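# Insert spare drive into tower server's empty bay

## Task

Take the spare drive off its stand and slide it into the empty bay of the tower server until it sits fully home, level with the neighbouring drives, and close its lever so it latches. The server is loose on the table: it may tilt only a little (more counts as failure) and must finish in its original spot. The result only counts if everything stays in place without the robot holding it, and nothing may leave the table.

## Robot and tools

Robot: a single FANUC CRX-5iA arm (six revolute joints J1 to J6: waist, shoulder, elbow, forearm roll, wrist pitch, wrist roll) carrying a two-finger parallel gripper with 50 mm maximum opening. There is only one arm, so each command is a single row, not one per arm.

Frames: the scene frame has its origin on the table surface under the arm base, +z up, and +y to the left when looking along +x. Reported end_effector_position (metres) and end_effector_quat_wxyz are in this frame; the position is the point midway between the finger pads, and the fingertips extend 17.5 mm past it. In the gripper's own axes, the fingers point along +z and close along x. That point lies 25 mm off the last joint axis toward gripper -y, and a flat block protrudes about 9 cm toward gripper -y; keep that block clear of the server. Printed positions get less accurate far from the base.

The row (9 numbers, each in -1..1), used by both motion tools: dx, dy, dz, rx, ry, rz, position, force_limit, speed. The first six are a relative offset, not a pose: expressed in the gripper's own axes and measured from the gripper pose at the start of the action (for the first action in a call, the last pose a result reported). Scale: 1.0 equals 0.6 m of travel or 180 degrees; rx, ry, rz form one rotation vector. position is an absolute finger setting: +1 fully open, about -0.65 pads touching, -1 to close until blocked. force_limit per pad: -1 about 20 N, 0 about 102 N, +1 about 185 N (actual may be up to 17 % more). speed is finger gap rate: -1 20 mm/s, 0 85 mm/s, +1 150 mm/s.

execute_actions(actions): a list of actions; each action is a table of up to 15 rows, one row per 1/30 s step. Rows in a table are all offsets from that action's start pose, not chained. A short table repeats its last row to fill 15 steps. An empty list just returns state and images. Each step the commanded pose is clipped to 70 mm and 16 degrees from the measured pose, so big offsets need several actions; after an action the arm goes no further than the last clipped pose.

move(target, speed, blocking): target is one row as above, an offset from the pose in the latest result that showed one; the gripper travels a straight line there, taking 0.5 to 10 s (cut off at 10 s). speed is the path's top speed in m/s, 0.002 to 0.5 (default 0.25), with rotation capped at twice that in rad/s. Finger values are sent at the start. It does not avoid obstacles, can overshoot speed near a straight arm, and rotates the short way. With blocking=false it returns after 0.5 s while motion continues; use wait(0) to poll, or stop, before issuing other motion. Its result adds a move: line (done, off_target, moving, held, fault) plus which limits acted (paced = pose clipped, held = some steps blocked; after a hold the arm may jump faster) and the remaining distance from target.

wait(seconds 0..10): lets the sim run with the last command held; returns early if a running move finishes. stop: brakes a move (needs stopping distance; fingers keep moving). zoom_image(camera, region[x0,y0,x1,y1]): enlarged crop, max 504x504 px, of cam_high (672x504), cam_low (672x504) or cam_wrist (504x504). read_manual(section) only returns licence text. finished_scene(scene): ends the current scene, given its number; irreversible, and the goal must already hold.

Results: state lines give pose, joint positions (URDF order, base outward), Hand target (where the controller is heading), flange force (outside force on the gripper, includes held weight, noisy, may say no reading), finger position_measured in counts (gap in mm roughly (250 - value) x 0.202) and object_status: 0 moving, 1 blocked while opening, 2 blocked while closing (a real grip), 3 reached target or pads met (usually nothing held). Any new position value resets status to 0 until the fingers settle. Force_limit and speed changes only apply when position changes by at least 0.01. A grip at force_limit -1 keeps reporting 2 even if the part slips out, and weakens over time on a fixed off-centre object. Step readings list positions at some steps; HELD marks steps partly blocked. A pose unreachable line means the clearance check altered or blocked the command. Camera calibration lines give K, distortion and world-to-camera transforms; fixed cameras may be a couple of degrees and millimetres off.

Cautions: the arm is stiff. Contact torque at a joint load limit (147 N m for the first three joints, 36.8 N m for the wrist joints, held weight included) or 150 N external force triggers a fault: the arm yields, halts 10 s and drops the rest of the call. Pushing even slightly past a firm surface can do this, so approach slowly and aim only just beyond contact when seating the drive or pressing the lever. Since the server is free-standing, push gently and straight into the bay so it neither slides nor tilts; check its position in the images afterward. Avoid dropping the drive, slamming, or knocking anything off the table. Release the drive and lever and back away before finishing so nothing relies on the gripper. Long static holding heats motors; a MOTOR HOT line warns before an over-temperature stop. Smooth, quick, low-effort motion is preferred.

Each tool is called after "Request:" as name([rows], argument=value, ...), one row to a line, values as JSON.

## Session

Request:
execute_actions(actions=[])

Scene clock: 0.00 s.
end_effector_position=(+0.6841, +0.3728, +0.1582) position_measured=3 object_status=3 end_effector_quat_wxyz=(+0.096, +0.328, +0.915, +0.213)
Joint positions: [ 0.813  0.545  0.184 -0.088 -0.648  0.293]
Joint velocities: [-0.     0.    -0.001  0.001  0.     0.   ]
Flange force (N, the push that the arm receives, along the gripper's own x y z axes): no reading
Hand target: +0.684, +0.373, +0.158; +0.096, +0.328, +0.915, +0.213
camera_calibration (this result's frames):
cam_wrist: T_world_to_cam=[[-0.762123, 0.647206, 0.0171295, 0.272276], [0.469801, 0.534627, 0.702467, -0.636704], [0.445483, 0.543414, -0.71151, -0.251985], [0, 0, 0, 1]] pos_world=[0.618888, 0.301113, 0.26331]

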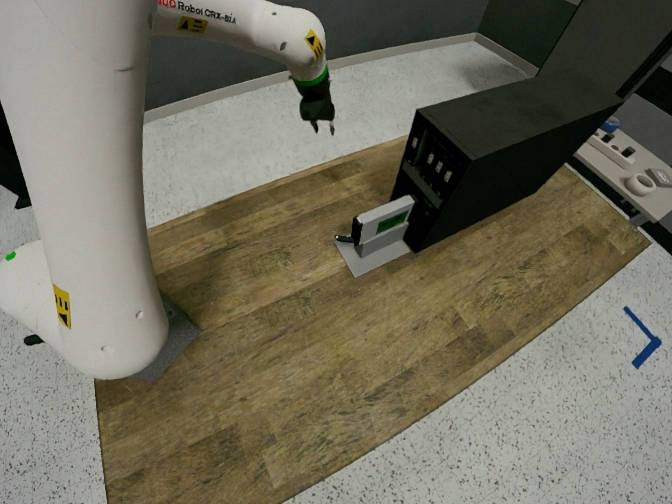

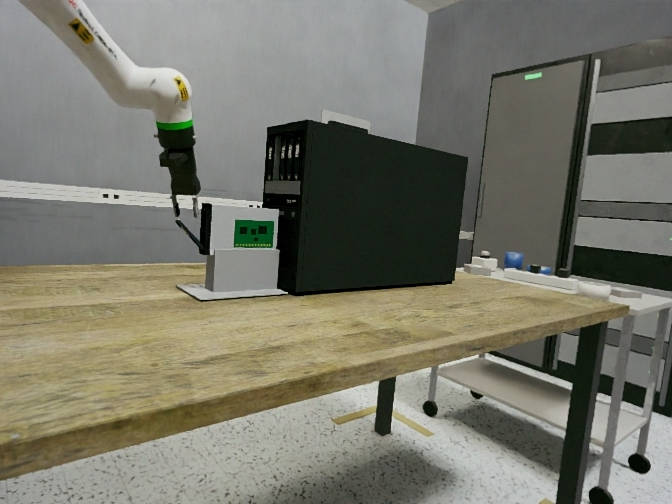

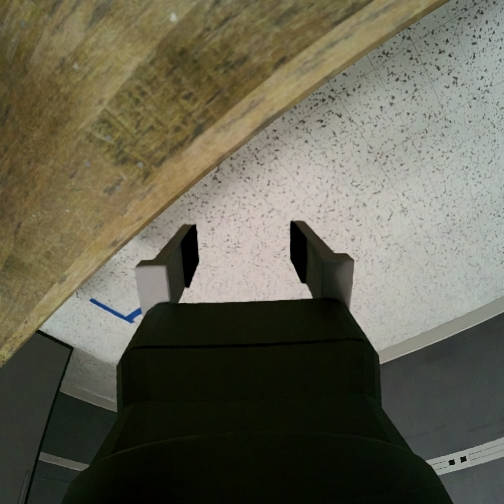

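Request:
move(target=[-0.011,0.136,-0.267,0.0664,0.1748,-0.703,1,0,0], speed=0.3)

Request:
move(target=[0.64,0.14,0,0,0,0,1,0,0], speed=0.25)

Scene clock: 4.83 s.
end_effector_position=(+0.6845, +0.3735, +0.3379) position_measured=3 object_status=3 end_effector_quat_wxyz=(+0.000, +0.707, -0.707, -0.000)
Joint positions: [ 0.866  0.723  0.936  0.024 -1.687  2.441]
Joint velocities: [ 0.     0.     0.002  0.001 -0.001  0.002]
Flange force (N, the push that the arm receives, along the gripper's own x y z axes): no reading
Hand target: +0.684, +0.374, +0.338; +0.000, +0.707, -0.707, -0.000
Off the commanded pose: 0.001 m, 0 deg.
move: done
camera_calibration (this result's frames):
cam_wrist: T_world_to_cam=[[-0.0288248, -0.998632, 0.0436242, 0.372915], [-0.952067, 0.0407242, 0.303167, 0.529119], [-0.304529, -0.0327944, -0.951938, 0.685139], [0, 0, 0, 1]] pos_world=[0.723151, 0.373325, 0.47553]

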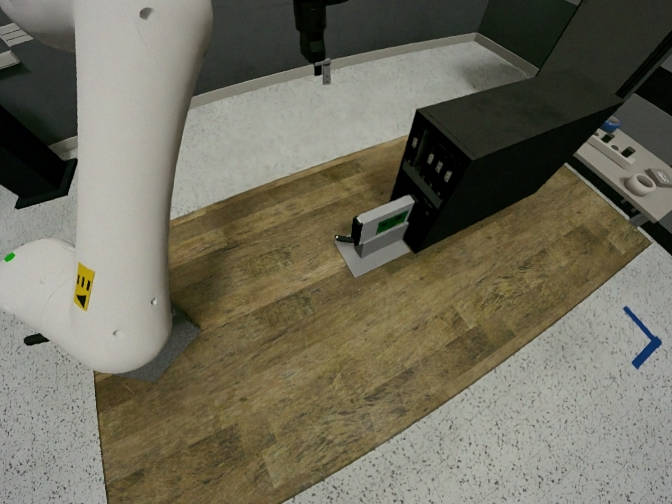

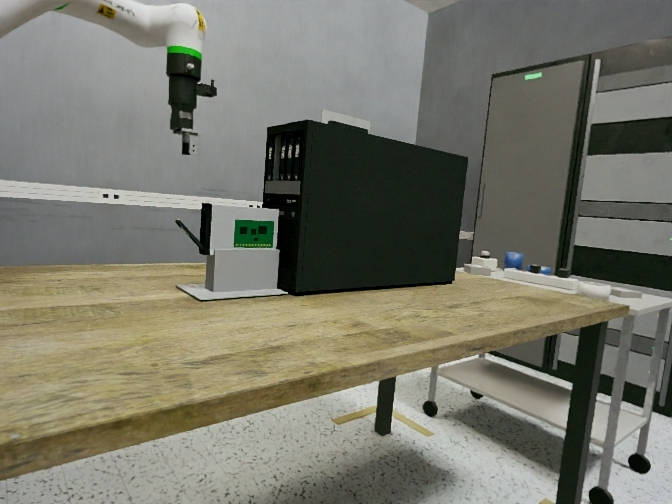

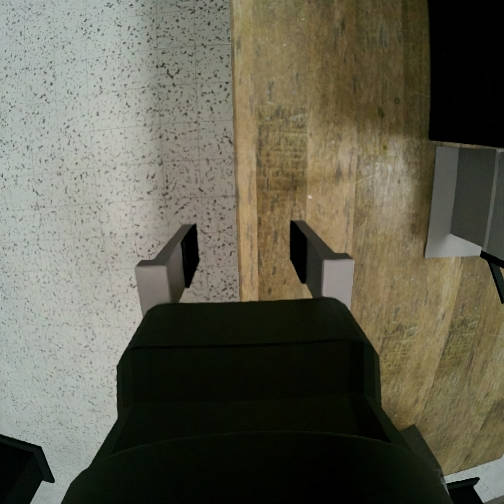

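Scene clock: 6.83 s.
end_effector_position=(+0.6011, -0.0107, +0.3385) position_measured=3 object_status=3 end_effector_quat_wxyz=(-0.000, +0.707, -0.707, -0.000)
Joint positions: [ 0.343  0.205  0.158 -0.029 -1.427  2.963]
Joint velocities: [-0.001  0.001  0.001 -0.    -0.001  0.   ]
Flange force (N, the push that the arm receives, along the gripper's own x y z axes): [1.3 6.4 3.3]
Hand target: +0.601, -0.011, +0.339; -0.000, +0.707, -0.707, -0.000
Off the commanded pose: 0.001 m, 0 deg.
move: done
camera_calibration (this result's frames):
cam_wrist: T_world_to_cam=[[-0.0294497, -0.998648, 0.0428429, -0.0125354], [-0.952269, 0.0410589, 0.302485, 0.465626], [-0.303835, -0.0318899, -0.952191, 0.647386], [0, 0, 0, 1]] pos_world=[0.639731, -0.0109915, 0.476127]

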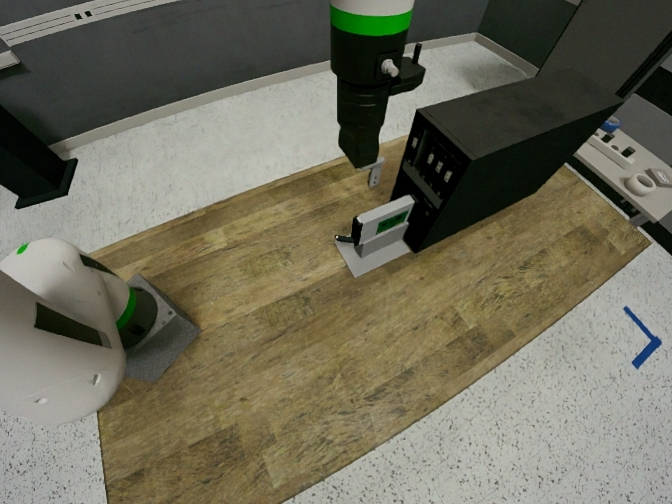

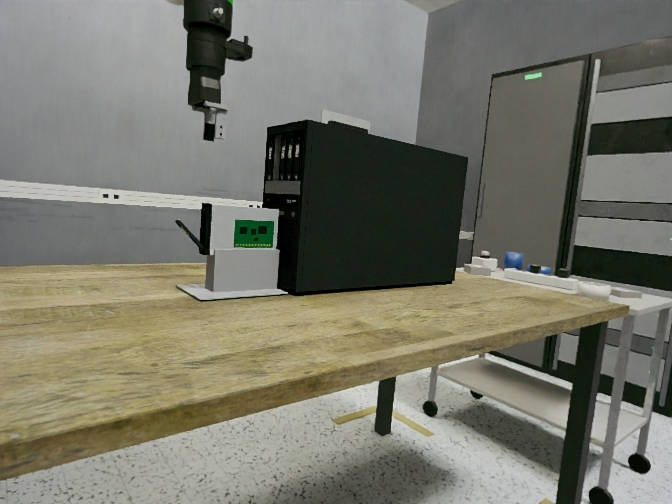

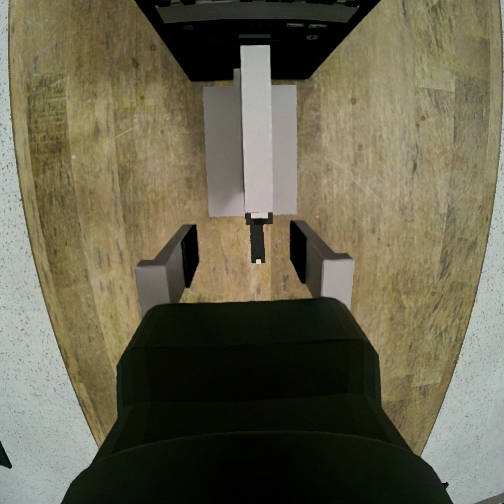

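Request:
move(target=[0.027,-0.027,0.2,0,0,0,1,0,0], speed=0.15)

Request:
zoom_image(camera="cam_low", region=[150,110,330,290])

Scene clock: 8.27 s.
end_effector_position=(+0.6172, -0.0271, +0.2186) position_measured=3 object_status=3 end_effector_quat_wxyz=(-0.000, +0.707, -0.707, -0.000)
Joint positions: [ 0.314  0.325  0.029 -0.034 -1.179  3.   ]
Joint velocities: [-0.     0.001  0.    -0.    -0.    -0.   ]
Flange force (N, the push that the arm receives, along the gripper's own x y z axes): [0.3 9.3 0.3]
Hand target: +0.617, -0.027, +0.219; -0.000, +0.707, -0.707, -0.000
Off the commanded pose: 0.000 m, 0 deg.
move: done
camera_calibration (this result's frames):
cam_wrist: T_world_to_cam=[[-0.0299573, -0.998631, 0.0428788, -0.0230058], [-0.952303, 0.0415481, 0.302312, 0.517947], [-0.303679, -0.0317772, -0.952244, 0.537538], [0, 0, 0, 1]] pos_world=[0.655793, -0.0274126, 0.356273]

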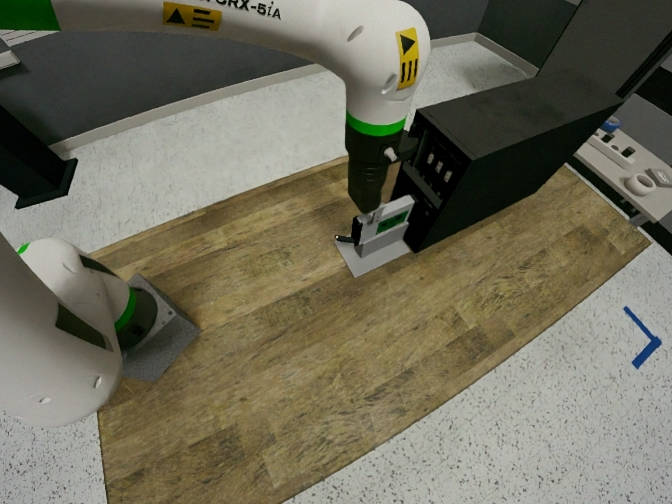

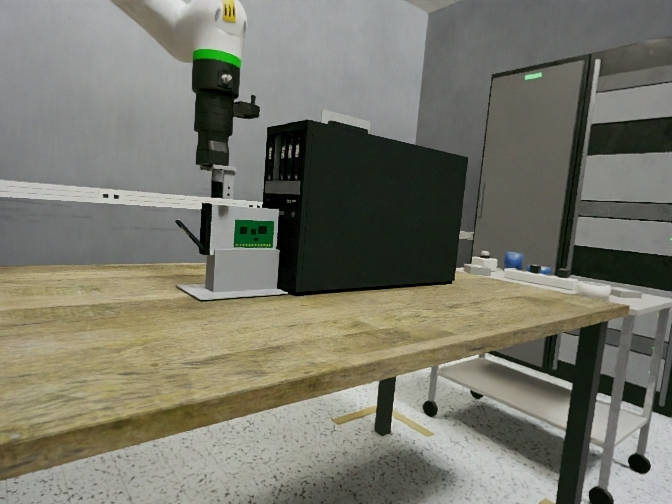

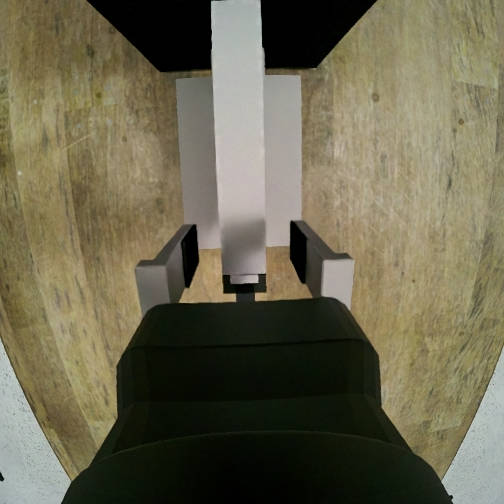

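Region (150, 110, 330, 290) of cam_low's 672x504 image, scaled by 2.800, with more detail than that image has.

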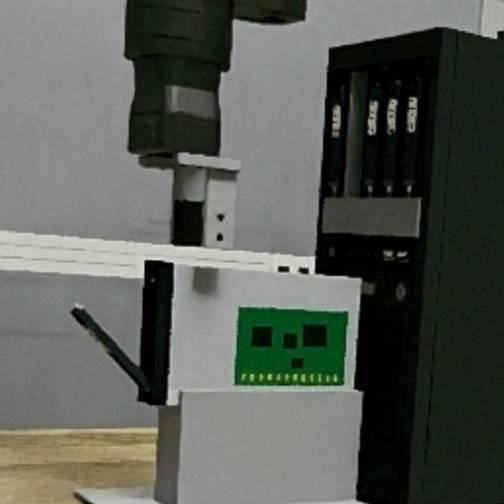

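Request:
move(target=[0,0,0.083,0,0,0,1,0,0], speed=0.08)

Request:
execute_actions([
  [[0,0,0,0,0,0,-1,0.3,-0.5]],
  [[0,0,0,0,0,0,-1,0.3,-0.5]],
])

Request:
move(target=[0,0,-0.2,0,0,0,-1,0.3,-0.5], speed=0.08)

Request:
move(target=[-0.05,0.02,-0.083,0,0,0,-1,0.3,-0.5], speed=0.08)

Request:
zoom_image(camera="cam_low", region=[170,90,330,250])

Scene clock: 9.73 s.
end_effector_position=(+0.6172, -0.0272, +0.1689) position_measured=3 object_status=3 end_effector_quat_wxyz=(-0.000, +0.707, -0.707, +0.000)
Joint positions: [ 0.317  0.378 -0.023 -0.035 -1.075  3.001]
Joint velocities: [-0.     0.    -0.    -0.001  0.     0.   ]
Flange force (N, the push that the arm receives, along the gripper's own x y z axes): [-0.4 1.2 0.4]
Hand target: +0.617, -0.027, +0.169; -0.000, +0.707, -0.707, +0.000
Off the commanded pose: 0.000 m, 0 deg.
move: done
camera_calibration (this result's frames):
cam_wrist: T_world_to_cam=[[-0.0301841, -0.998624, 0.0428896, -0.0208278], [-0.952311, 0.0417658, 0.302258, 0.532951], [-0.303633, -0.0317208, -0.952261, 0.490131], [0, 0, 0, 1]] pos_world=[0.655727, -0.027511, 0.306537]

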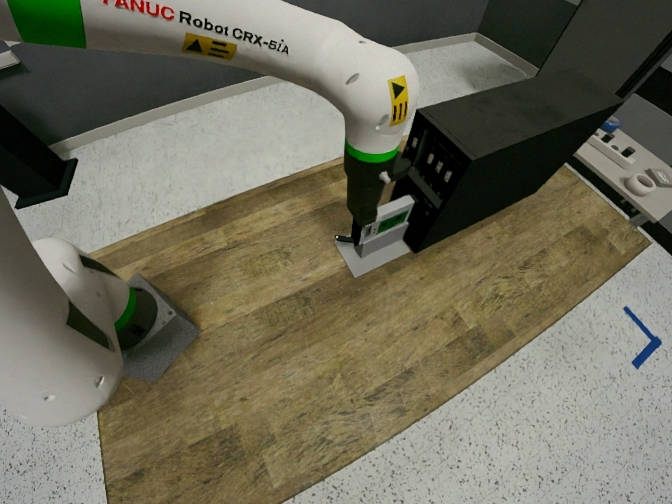

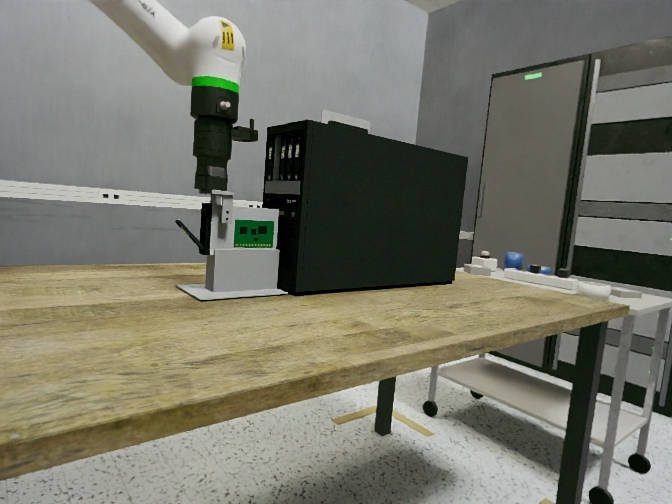

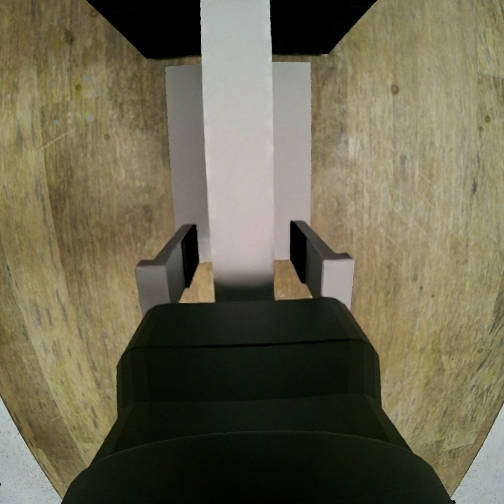

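Scene clock: 10.73 s.
end_effector_position=(+0.6172, -0.0272, +0.1689) position_measured=122 object_status=2 end_effector_quat_wxyz=(-0.000, +0.707, -0.707, +0.000)
Joint positions: [ 0.317  0.378 -0.023 -0.035 -1.074  3.001]
Joint velocities: [-0.    -0.    -0.     0.     0.    -0.001]
Flange force (N, the push that the arm receives, along the gripper's own x y z axes): [-1.6 9.6 2.2]
Flange force at the end of the 1st action (N, along the gripper's axes at the end of the call): [1.4 7.0 1.6]
Hand target: +0.617, -0.027, +0.169; -0.000, +0.707, -0.707, +0.000
Off the commanded pose: 0.000 m, 0 deg.
Step readings (end_effector_position; steps 1 to 15: 1st action; 16 to 30: 2nd action):
0: (+0.6172, -0.0272, +0.1689)
1: (+0.6172, -0.0272, +0.1689)
2: (+0.6172, -0.0272, +0.1689)
4: (+0.6172, -0.0272, +0.1689)
8: (+0.6172, -0.0272, +0.1689)
15: (+0.6172, -0.0272, +0.1689)
16: (+0.6172, -0.0272, +0.1689)
17: (+0.6172, -0.0272, +0.1689)
19: (+0.6172, -0.0272, +0.1689)
23: (+0.6172, -0.0272, +0.1689)
30: end_effector_position above
camera_calibration (this result's frames):
cam_wrist: T_world_to_cam=[[-0.0301462, -0.998625, 0.0428898, -0.0208338], [-0.952308, 0.0417302, 0.302271, 0.53295], [-0.303645, -0.031732, -0.952257, 0.490119], [0, 0, 0, 1]] pos_world=[0.655726, -0.0274928, 0.306518]

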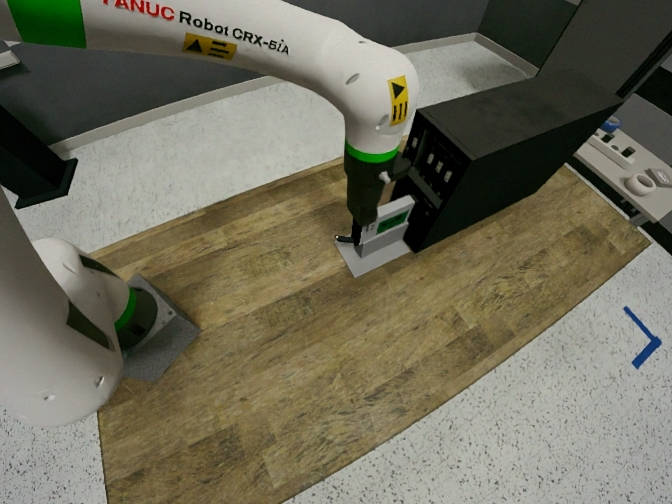

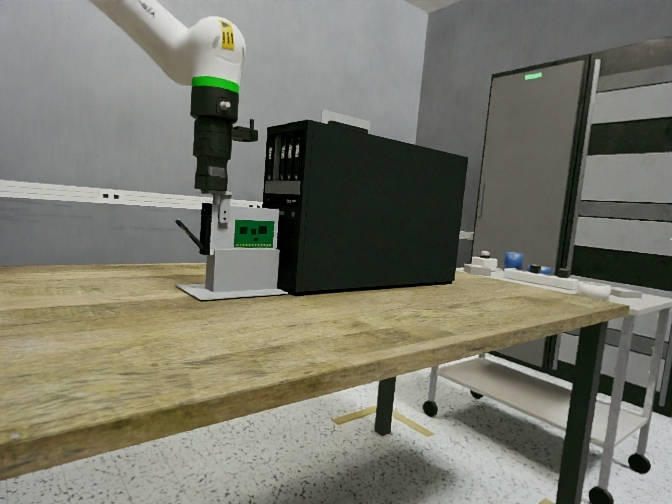

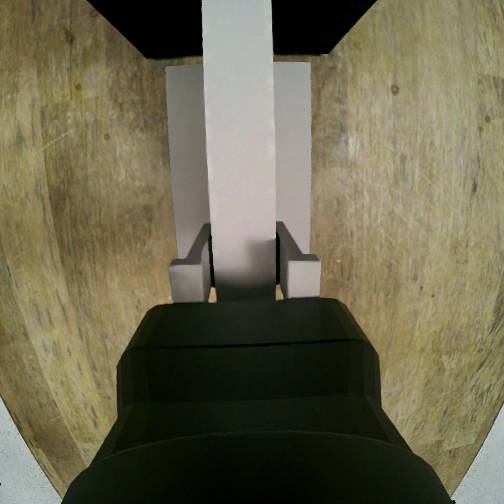

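Scene clock: 12.53 s.
end_effector_position=(+0.6173, -0.0269, +0.2888) position_measured=122 object_status=2 end_effector_quat_wxyz=(-0.000, +0.707, -0.707, -0.000)
Joint positions: [ 0.31   0.272  0.127 -0.032 -1.33   2.999]
Joint velocities: [ 0. -0. -0. -0.  0. -0.]
Flange force (N, the push that the arm receives, along the gripper's own x y z axes): [0.3 9.5 10.8]
Hand target: +0.617, -0.027, +0.289; -0.000, +0.707, -0.707, -0.000
Off the commanded pose: 0.000 m, 0 deg.
move: done
camera_calibration (this result's frames):
cam_wrist: T_world_to_cam=[[-0.0296573, -0.998641, 0.0428475, -0.0260496], [-0.952308, 0.0412533, 0.302338, 0.496822], [-0.303695, -0.0318375, -0.952237, 0.60437], [0, 0, 0, 1]] pos_world=[0.655899, -0.0272681, 0.426412]

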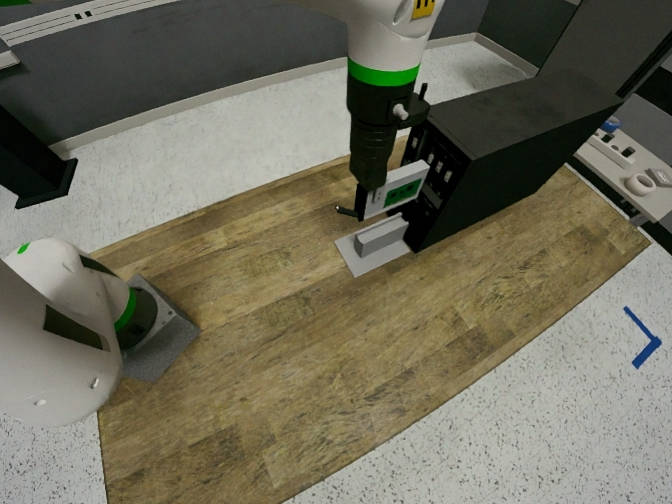

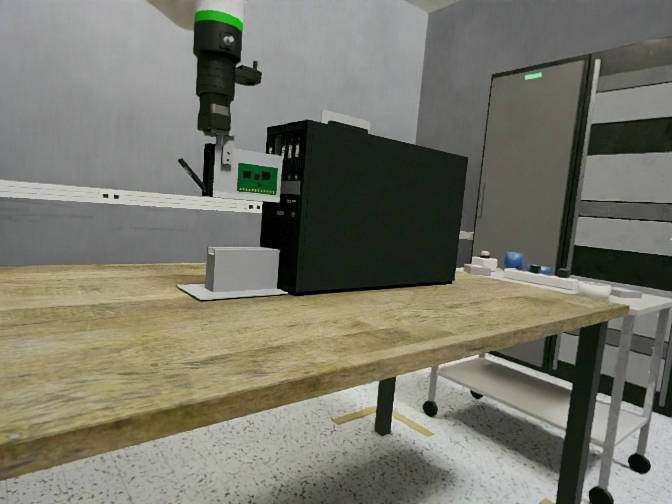

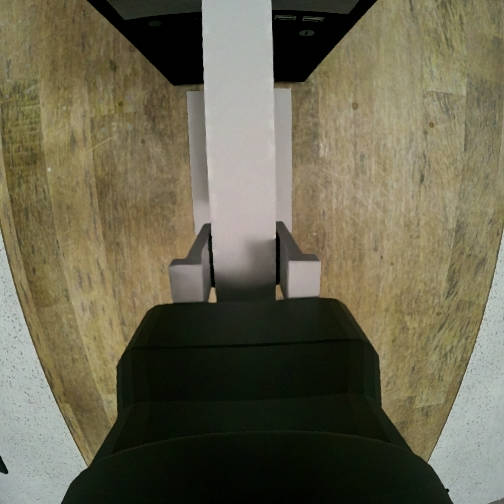

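Scene clock: 13.60 s.
end_effector_position=(+0.6053, +0.0031, +0.3385) position_measured=122 object_status=2 end_effector_quat_wxyz=(-0.000, +0.707, -0.707, -0.000)
Joint positions: [ 0.368  0.213  0.169 -0.026 -1.429  2.937]
Joint velocities: [ 0.    -0.     0.     0.001 -0.001 -0.001]
Flange force (N, the push that the arm receives, along the gripper's own x y z axes): [0.6 4.2 11.1]
Hand target: +0.605, +0.003, +0.339; -0.000, +0.707, -0.707, -0.000
Off the commanded pose: 0.000 m, 0 deg.
move: done
camera_calibration (this result's frames):
cam_wrist: T_world_to_cam=[[-0.0294581, -0.998646, 0.0428732, 0.00136285], [-0.952267, 0.0410764, 0.302492, 0.469025], [-0.303843, -0.0319159, -0.952187, 0.649087], [0, 0, 0, 1]] pos_world=[0.643897, 0.00281134, 0.476118]

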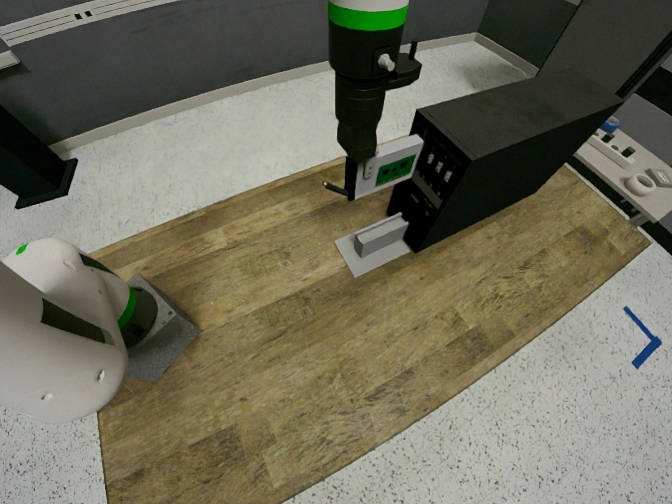

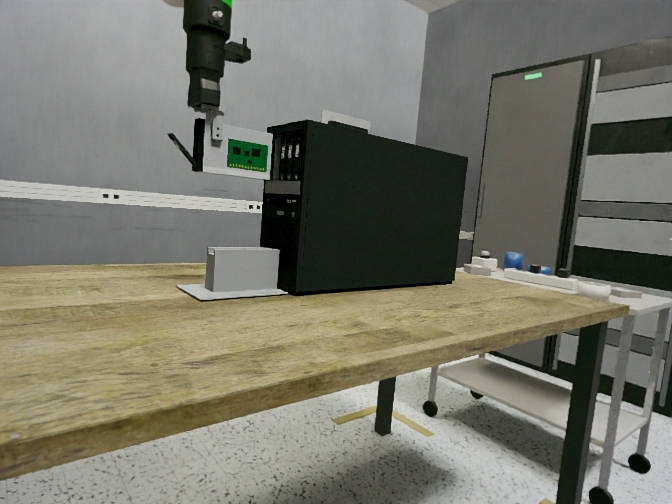

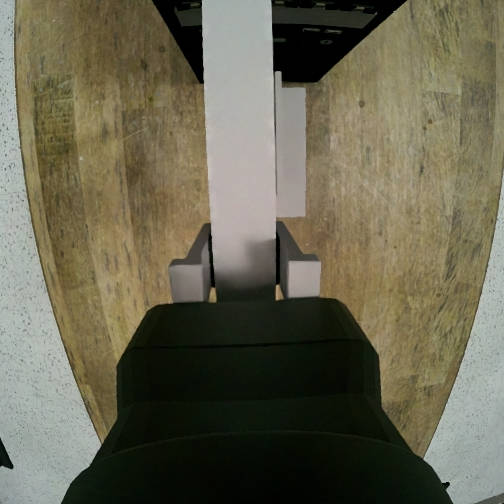

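Region (170, 90, 330, 250) of cam_low's 672x504 image, scaled by 3.150, with more detail than that image has.

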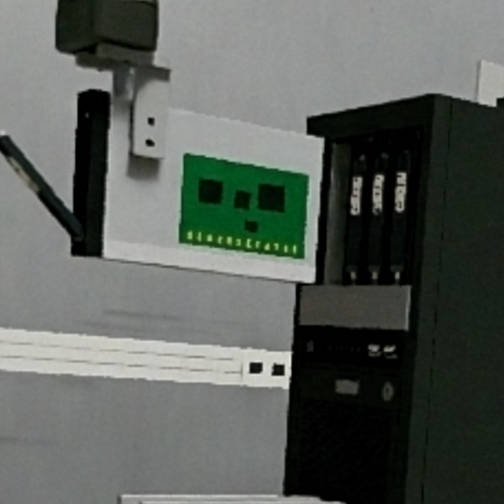

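Request:
move(target=[0,-0.025,0,0,0,0,-1,0.3,-0.5], speed=0.03)

Request:
zoom_image(camera="cam_low", region=[240,110,320,190])

Request:
zoom_image(camera="cam_high", region=[390,100,480,190])

Request:
zoom_image(camera="cam_wrist", region=[120,0,420,100])

Scene clock: 14.70 s.
end_effector_position=(+0.6203, +0.0031, +0.3385) position_measured=122 object_status=2 end_effector_quat_wxyz=(-0.000, +0.707, -0.707, -0.000)
Joint positions: [ 0.362  0.251  0.219 -0.027 -1.441  2.943]
Joint velocities: [ 0.     0.     0.001  0.     0.    -0.   ]
Flange force (N, the push that the arm receives, along the gripper's own x y z axes): [2.7 6.9 10.0]
Hand target: +0.620, +0.003, +0.338; -0.000, +0.707, -0.707, -0.000
Off the commanded pose: 0.000 m, 0 deg.
move: done
camera_calibration (this result's frames):
cam_wrist: T_world_to_cam=[[-0.029429, -0.998645, 0.0429281, 0.0017763], [-0.952273, 0.0410646, 0.302472, 0.483322], [-0.303825, -0.0319778, -0.952191, 0.653651], [0, 0, 0, 1]] pos_world=[0.658903, 0.00282877, 0.476133]

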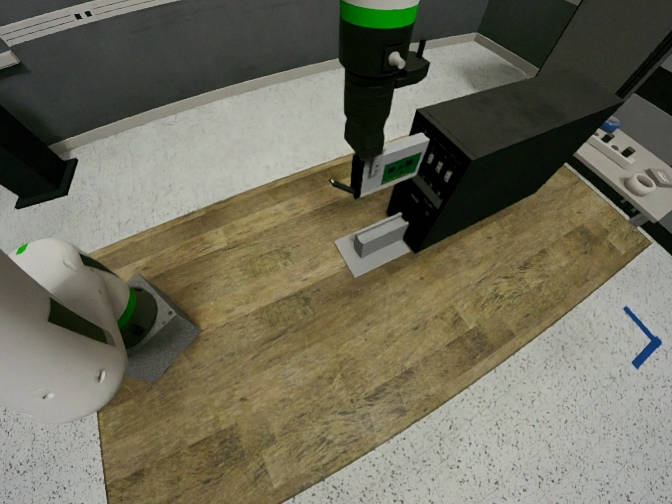

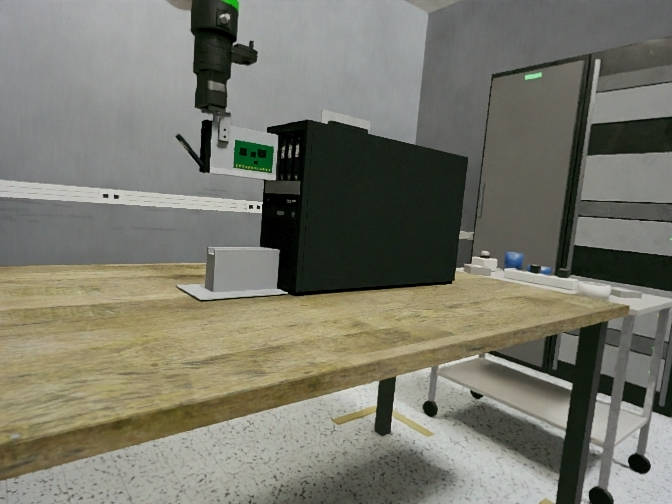

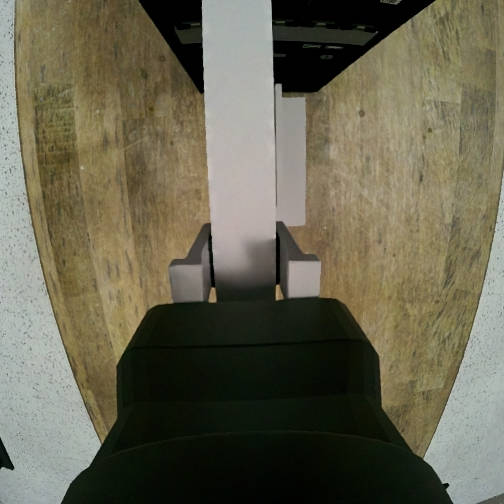

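Region (240, 110, 320, 190) of cam_low's 672x504 image, scaled by 6.300, with more detail than that image has.

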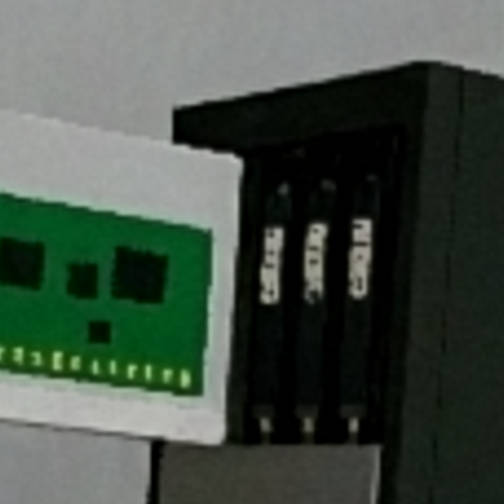

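Region (390, 100, 480, 190) of cam_high's 672x504 image, scaled by 5.600, with more detail than that image has.

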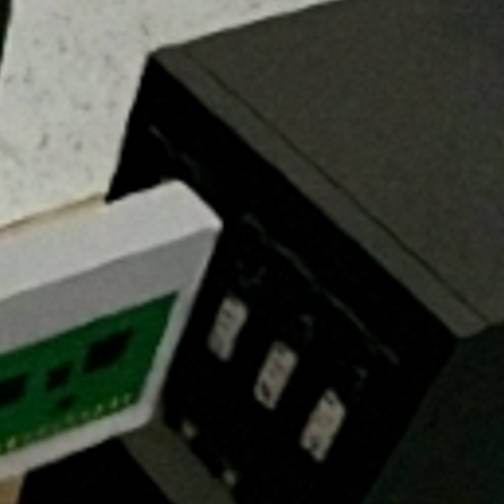

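Region (120, 0, 420, 100) of cam_wrist's 504x504 image, scaled by 1.680, with more detail than that image has.

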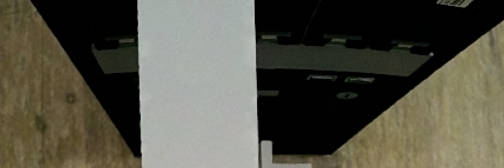

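Request:
execute_actions([
  [[0,-0.005,0,0.004,0,0,-1,0.3,-0.5]],
  [[0,-0.0025,0,0,0,0,-1,0.3,-0.5]],
  [[0,-0.0017,0,0,0,0,-1,0.3,-0.5]],
])

Request:
zoom_image(camera="cam_low", region=[240,110,320,190])

Scene clock: 16.53 s.
end_effector_position=(+0.6258, +0.0031, +0.3385) position_measured=122 object_status=2 end_effector_quat_wxyz=(-0.005, +0.707, -0.707, +0.004)
Joint positions: [ 0.362  0.255  0.222 -0.024 -1.429  2.943]
Joint velocities: [-0.     0.     0.001 -0.001  0.001  0.001]
Flange force (N, the push that the arm receives, along the gripper's own x y z axes): [3.0 10.9 11.4]
Flange force at the end of the 1st action (N, along the gripper's axes at the end of the call): [0.2 11.4 10.9]
Flange force at the end of the 2nd action (N, along the gripper's axes at the end of the call): [0.5 9.3 10.4]
Hand target: +0.626, +0.003, +0.339; -0.005, +0.707, -0.707, +0.004
Off the commanded pose: 0.000 m, 0 deg.
Step readings (end_effector_position; steps 1 to 15: 1st action; 16 to 30: 2nd action; 31 to 45: 3rd action):
0: (+0.6203, +0.0032, +0.3385)
1: (+0.6203, +0.0032, +0.3385)
2: (+0.6209, +0.0033, +0.3384)
4: (+0.6228, +0.0032, +0.3384)
8: (+0.6232, +0.0031, +0.3385)
15: (+0.6233, +0.0031, +0.3385)
16: (+0.6233, +0.0031, +0.3385)
17: (+0.6240, +0.0033, +0.3385)
19: (+0.6249, +0.0034, +0.3385)
23: (+0.6249, +0.0032, +0.3385)
30: (+0.6248, +0.0031, +0.3385)
31: (+0.6249, +0.0031, +0.3385)
32: (+0.6253, +0.0031, +0.3385)
34: (+0.6258, +0.0031, +0.3385)
38: (+0.6258, +0.0031, +0.3385)
45: end_effector_position above
camera_calibration (this result's frames):
cam_wrist: T_world_to_cam=[[-0.0300059, -0.99864, 0.0426449, 0.00236224], [-0.956008, 0.0411277, 0.290442, 0.494989], [-0.291801, -0.0320539, -0.955942, 0.649123], [0, 0, 0, 1]] pos_world=[0.662699, 0.0028082, 0.476658]

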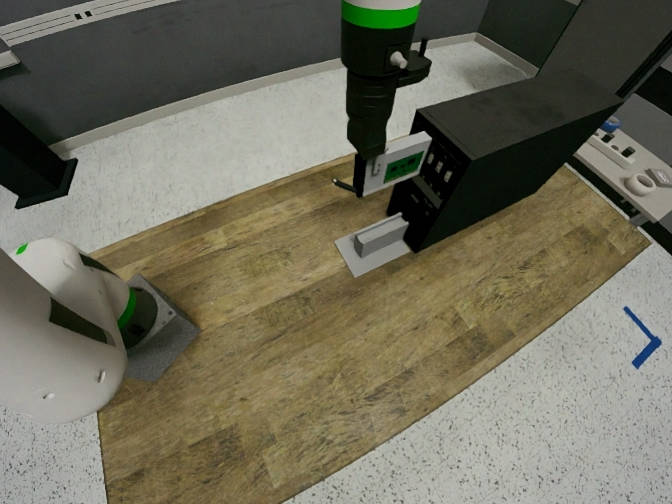

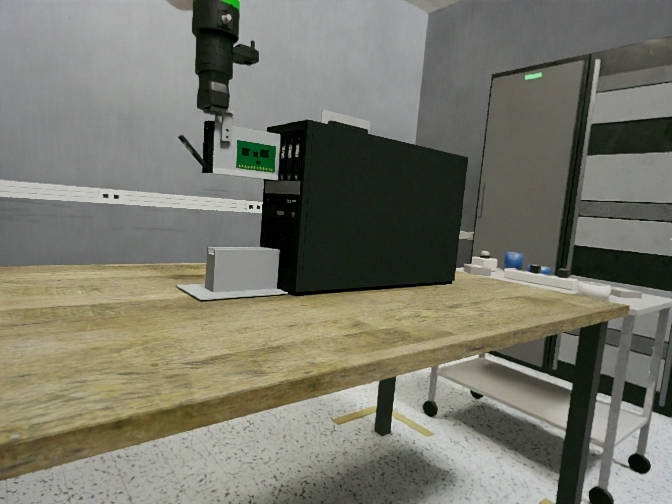

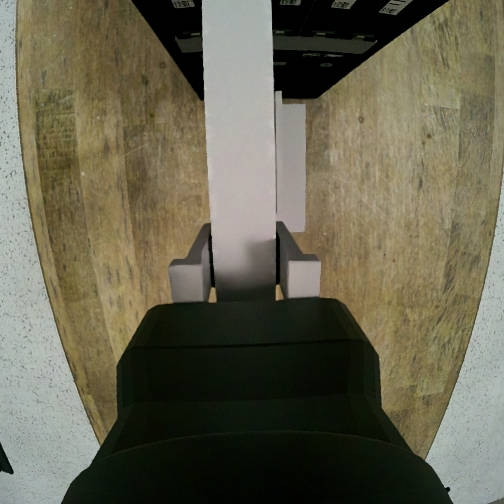

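Region (240, 110, 320, 190) of cam_low's 672x504 image, scaled by 6.300, with more detail than that image has.

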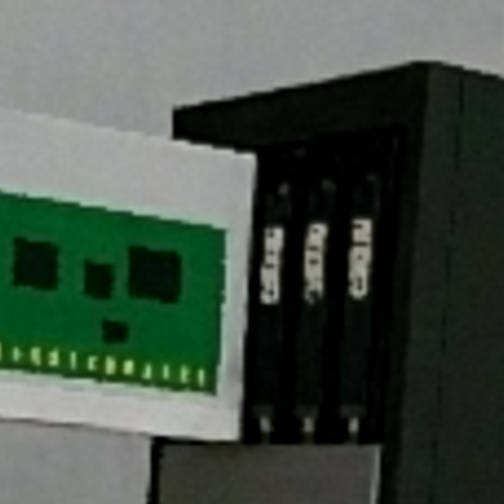

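Request:
execute_actions([
  [[-0.0008,-0.0015,0,0,0,0,-1,0.3,-0.5]],
  [[0,-0.0015,0,0,0,0,-1,0.3,-0.5]],
])

Scene clock: 17.77 s.
end_effector_position=(+0.6276, +0.0036, +0.3386) position_measured=122 object_status=2 end_effector_quat_wxyz=(-0.005, +0.707, -0.707, +0.004)
Joint positions: [ 0.362  0.26   0.228 -0.024 -1.43   2.943]
Joint velocities: [-0.  0. -0. -0.  0.  0.]
Flange force (N, the push that the arm receives, along the gripper's own x y z axes): [0.2 6.6 10.9]
Flange force at the end of the 1st action (N, along the gripper's axes at the end of the call): [1.4 10.5 12.7]
Hand target: +0.628, +0.004, +0.339; -0.005, +0.707, -0.707, +0.004
Off the commanded pose: 0.000 m, 0 deg.
Step readings (end_effector_position; steps 1 to 15: 1st action; 16 to 30: 2nd action):
0: (+0.6258, +0.0031, +0.3385)
1: (+0.6259, +0.0031, +0.3385)
2: (+0.6263, +0.0032, +0.3386)
4: (+0.6267, +0.0033, +0.3385)
8: (+0.6267, +0.0035, +0.3385)
15: (+0.6267, +0.0036, +0.3385)
16: (+0.6268, +0.0036, +0.3385)
17: (+0.6272, +0.0037, +0.3386)
19: (+0.6276, +0.0038, +0.3385)
23: (+0.6276, +0.0038, +0.3386)
30: end_effector_position above
camera_calibration (this result's frames):
cam_wrist: T_world_to_cam=[[-0.0302469, -0.998634, 0.0426134, 0.00306964], [-0.955996, 0.0413495, 0.290451, 0.49667], [-0.291816, -0.031953, -0.955941, 0.64969], [0, 0, 0, 1]] pos_world=[0.664498, 0.00328789, 0.476676]

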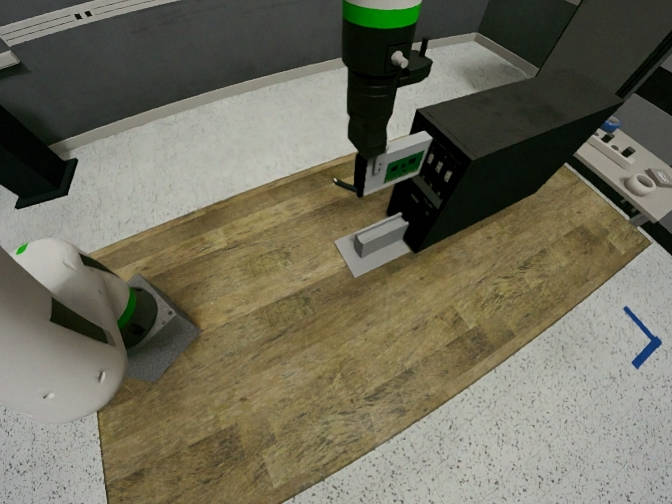

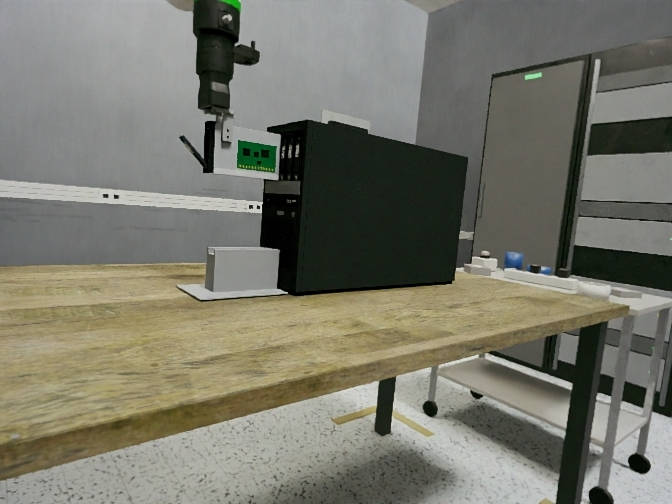

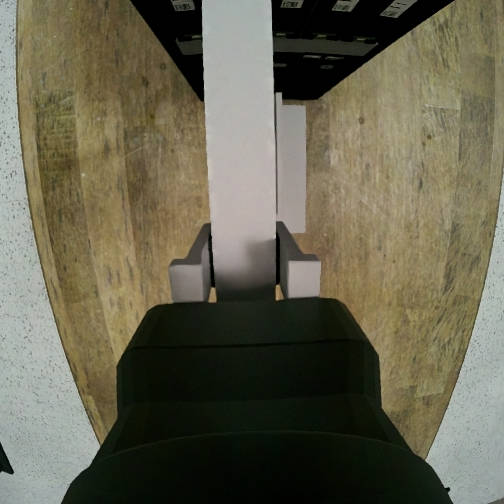

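Request:
execute_actions([
  [[0,-0.0015,0,0,0,0,-1,0.3,-0.5]],
  [[0,-0.0015,0,0,0,0,-1,0.3,-0.5]],
])

Request:
zoom_image(camera="cam_low", region=[240,110,320,190])

Scene clock: 19.07 s.
end_effector_position=(+0.6292, +0.0035, +0.3386) position_measured=122 object_status=2 end_effector_quat_wxyz=(-0.004, +0.707, -0.707, +0.004)
Joint positions: [ 0.361  0.264  0.235 -0.024 -1.433  2.943]
Joint velocities: [ 0.     0.    -0.     0.001 -0.001 -0.001]
Flange force (N, the push that the arm receives, along the gripper's own x y z axes): [2.7 49.3 -16.1]
Flange force at the end of the 1st action (N, along the gripper's axes at the end of the call): [0.4 6.2 7.6]
Hand target: +0.629, +0.004, +0.339; -0.005, +0.707, -0.707, +0.004
Off the commanded pose: 0.000 m, 0 deg.
Step readings (end_effector_position; steps 1 to 15: 1st action; 16 to 30: 2nd action):
0: (+0.6276, +0.0036, +0.3386)
1: (+0.6277, +0.0036, +0.3386)
2: (+0.6281, +0.0036, +0.3386)
4: (+0.6285, +0.0036, +0.3386)
8: (+0.6285, +0.0036, +0.3386)
15: (+0.6285, +0.0036, +0.3386)
16: (+0.6286, +0.0036, +0.3386)
17: (+0.6289, +0.0036, +0.3386)
19: (+0.6291, +0.0035, +0.3387)
23: (+0.6292, +0.0035, +0.3386)
30: end_effector_position above
camera_calibration (this result's frames):
cam_wrist: T_world_to_cam=[[-0.030201, -0.998625, 0.0428417, 0.00293877], [-0.955798, 0.041394, 0.291097, 0.497822], [-0.29247, -0.0321566, -0.955734, 0.650513], [0, 0, 0, 1]] pos_world=[0.666162, 0.00324617, 0.476677]

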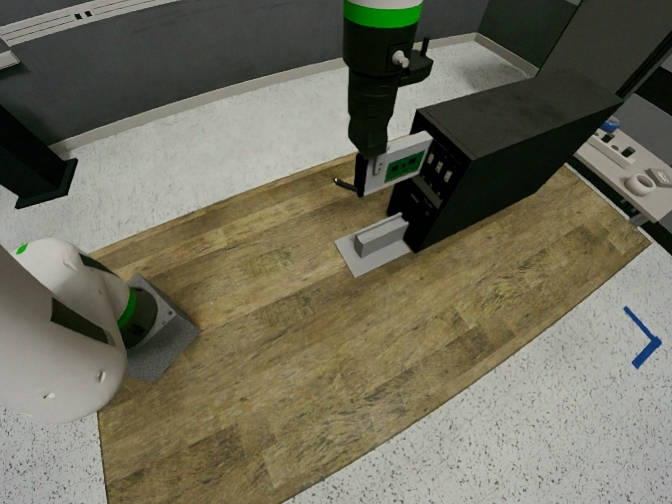

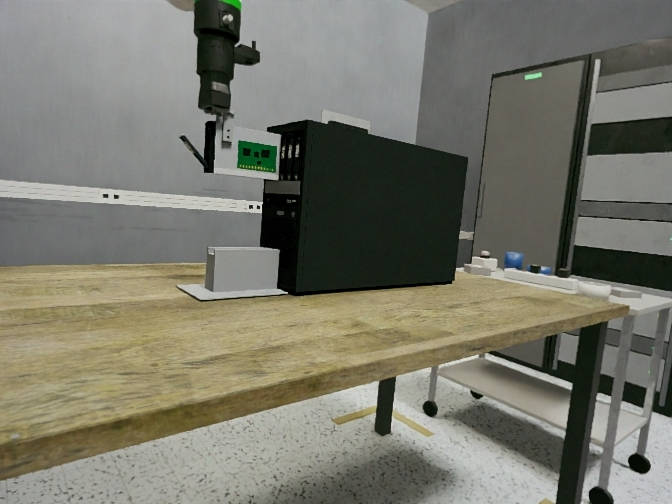

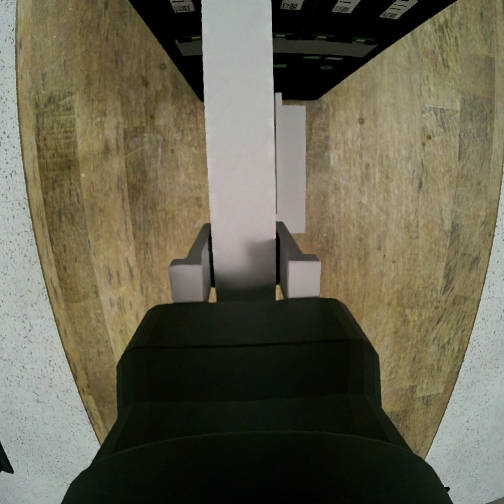

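Region (240, 110, 320, 190) of cam_low's 672x504 image, scaled by 6.300, with more detail than that image has.

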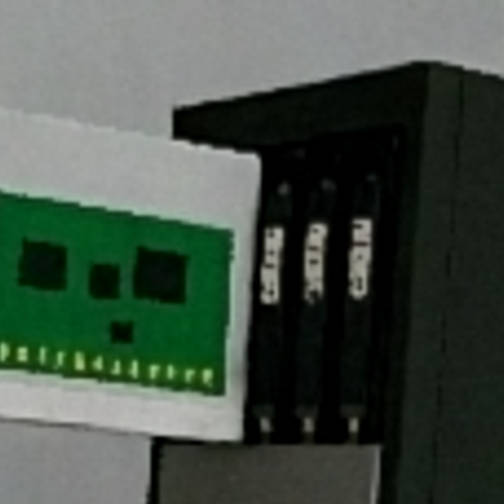

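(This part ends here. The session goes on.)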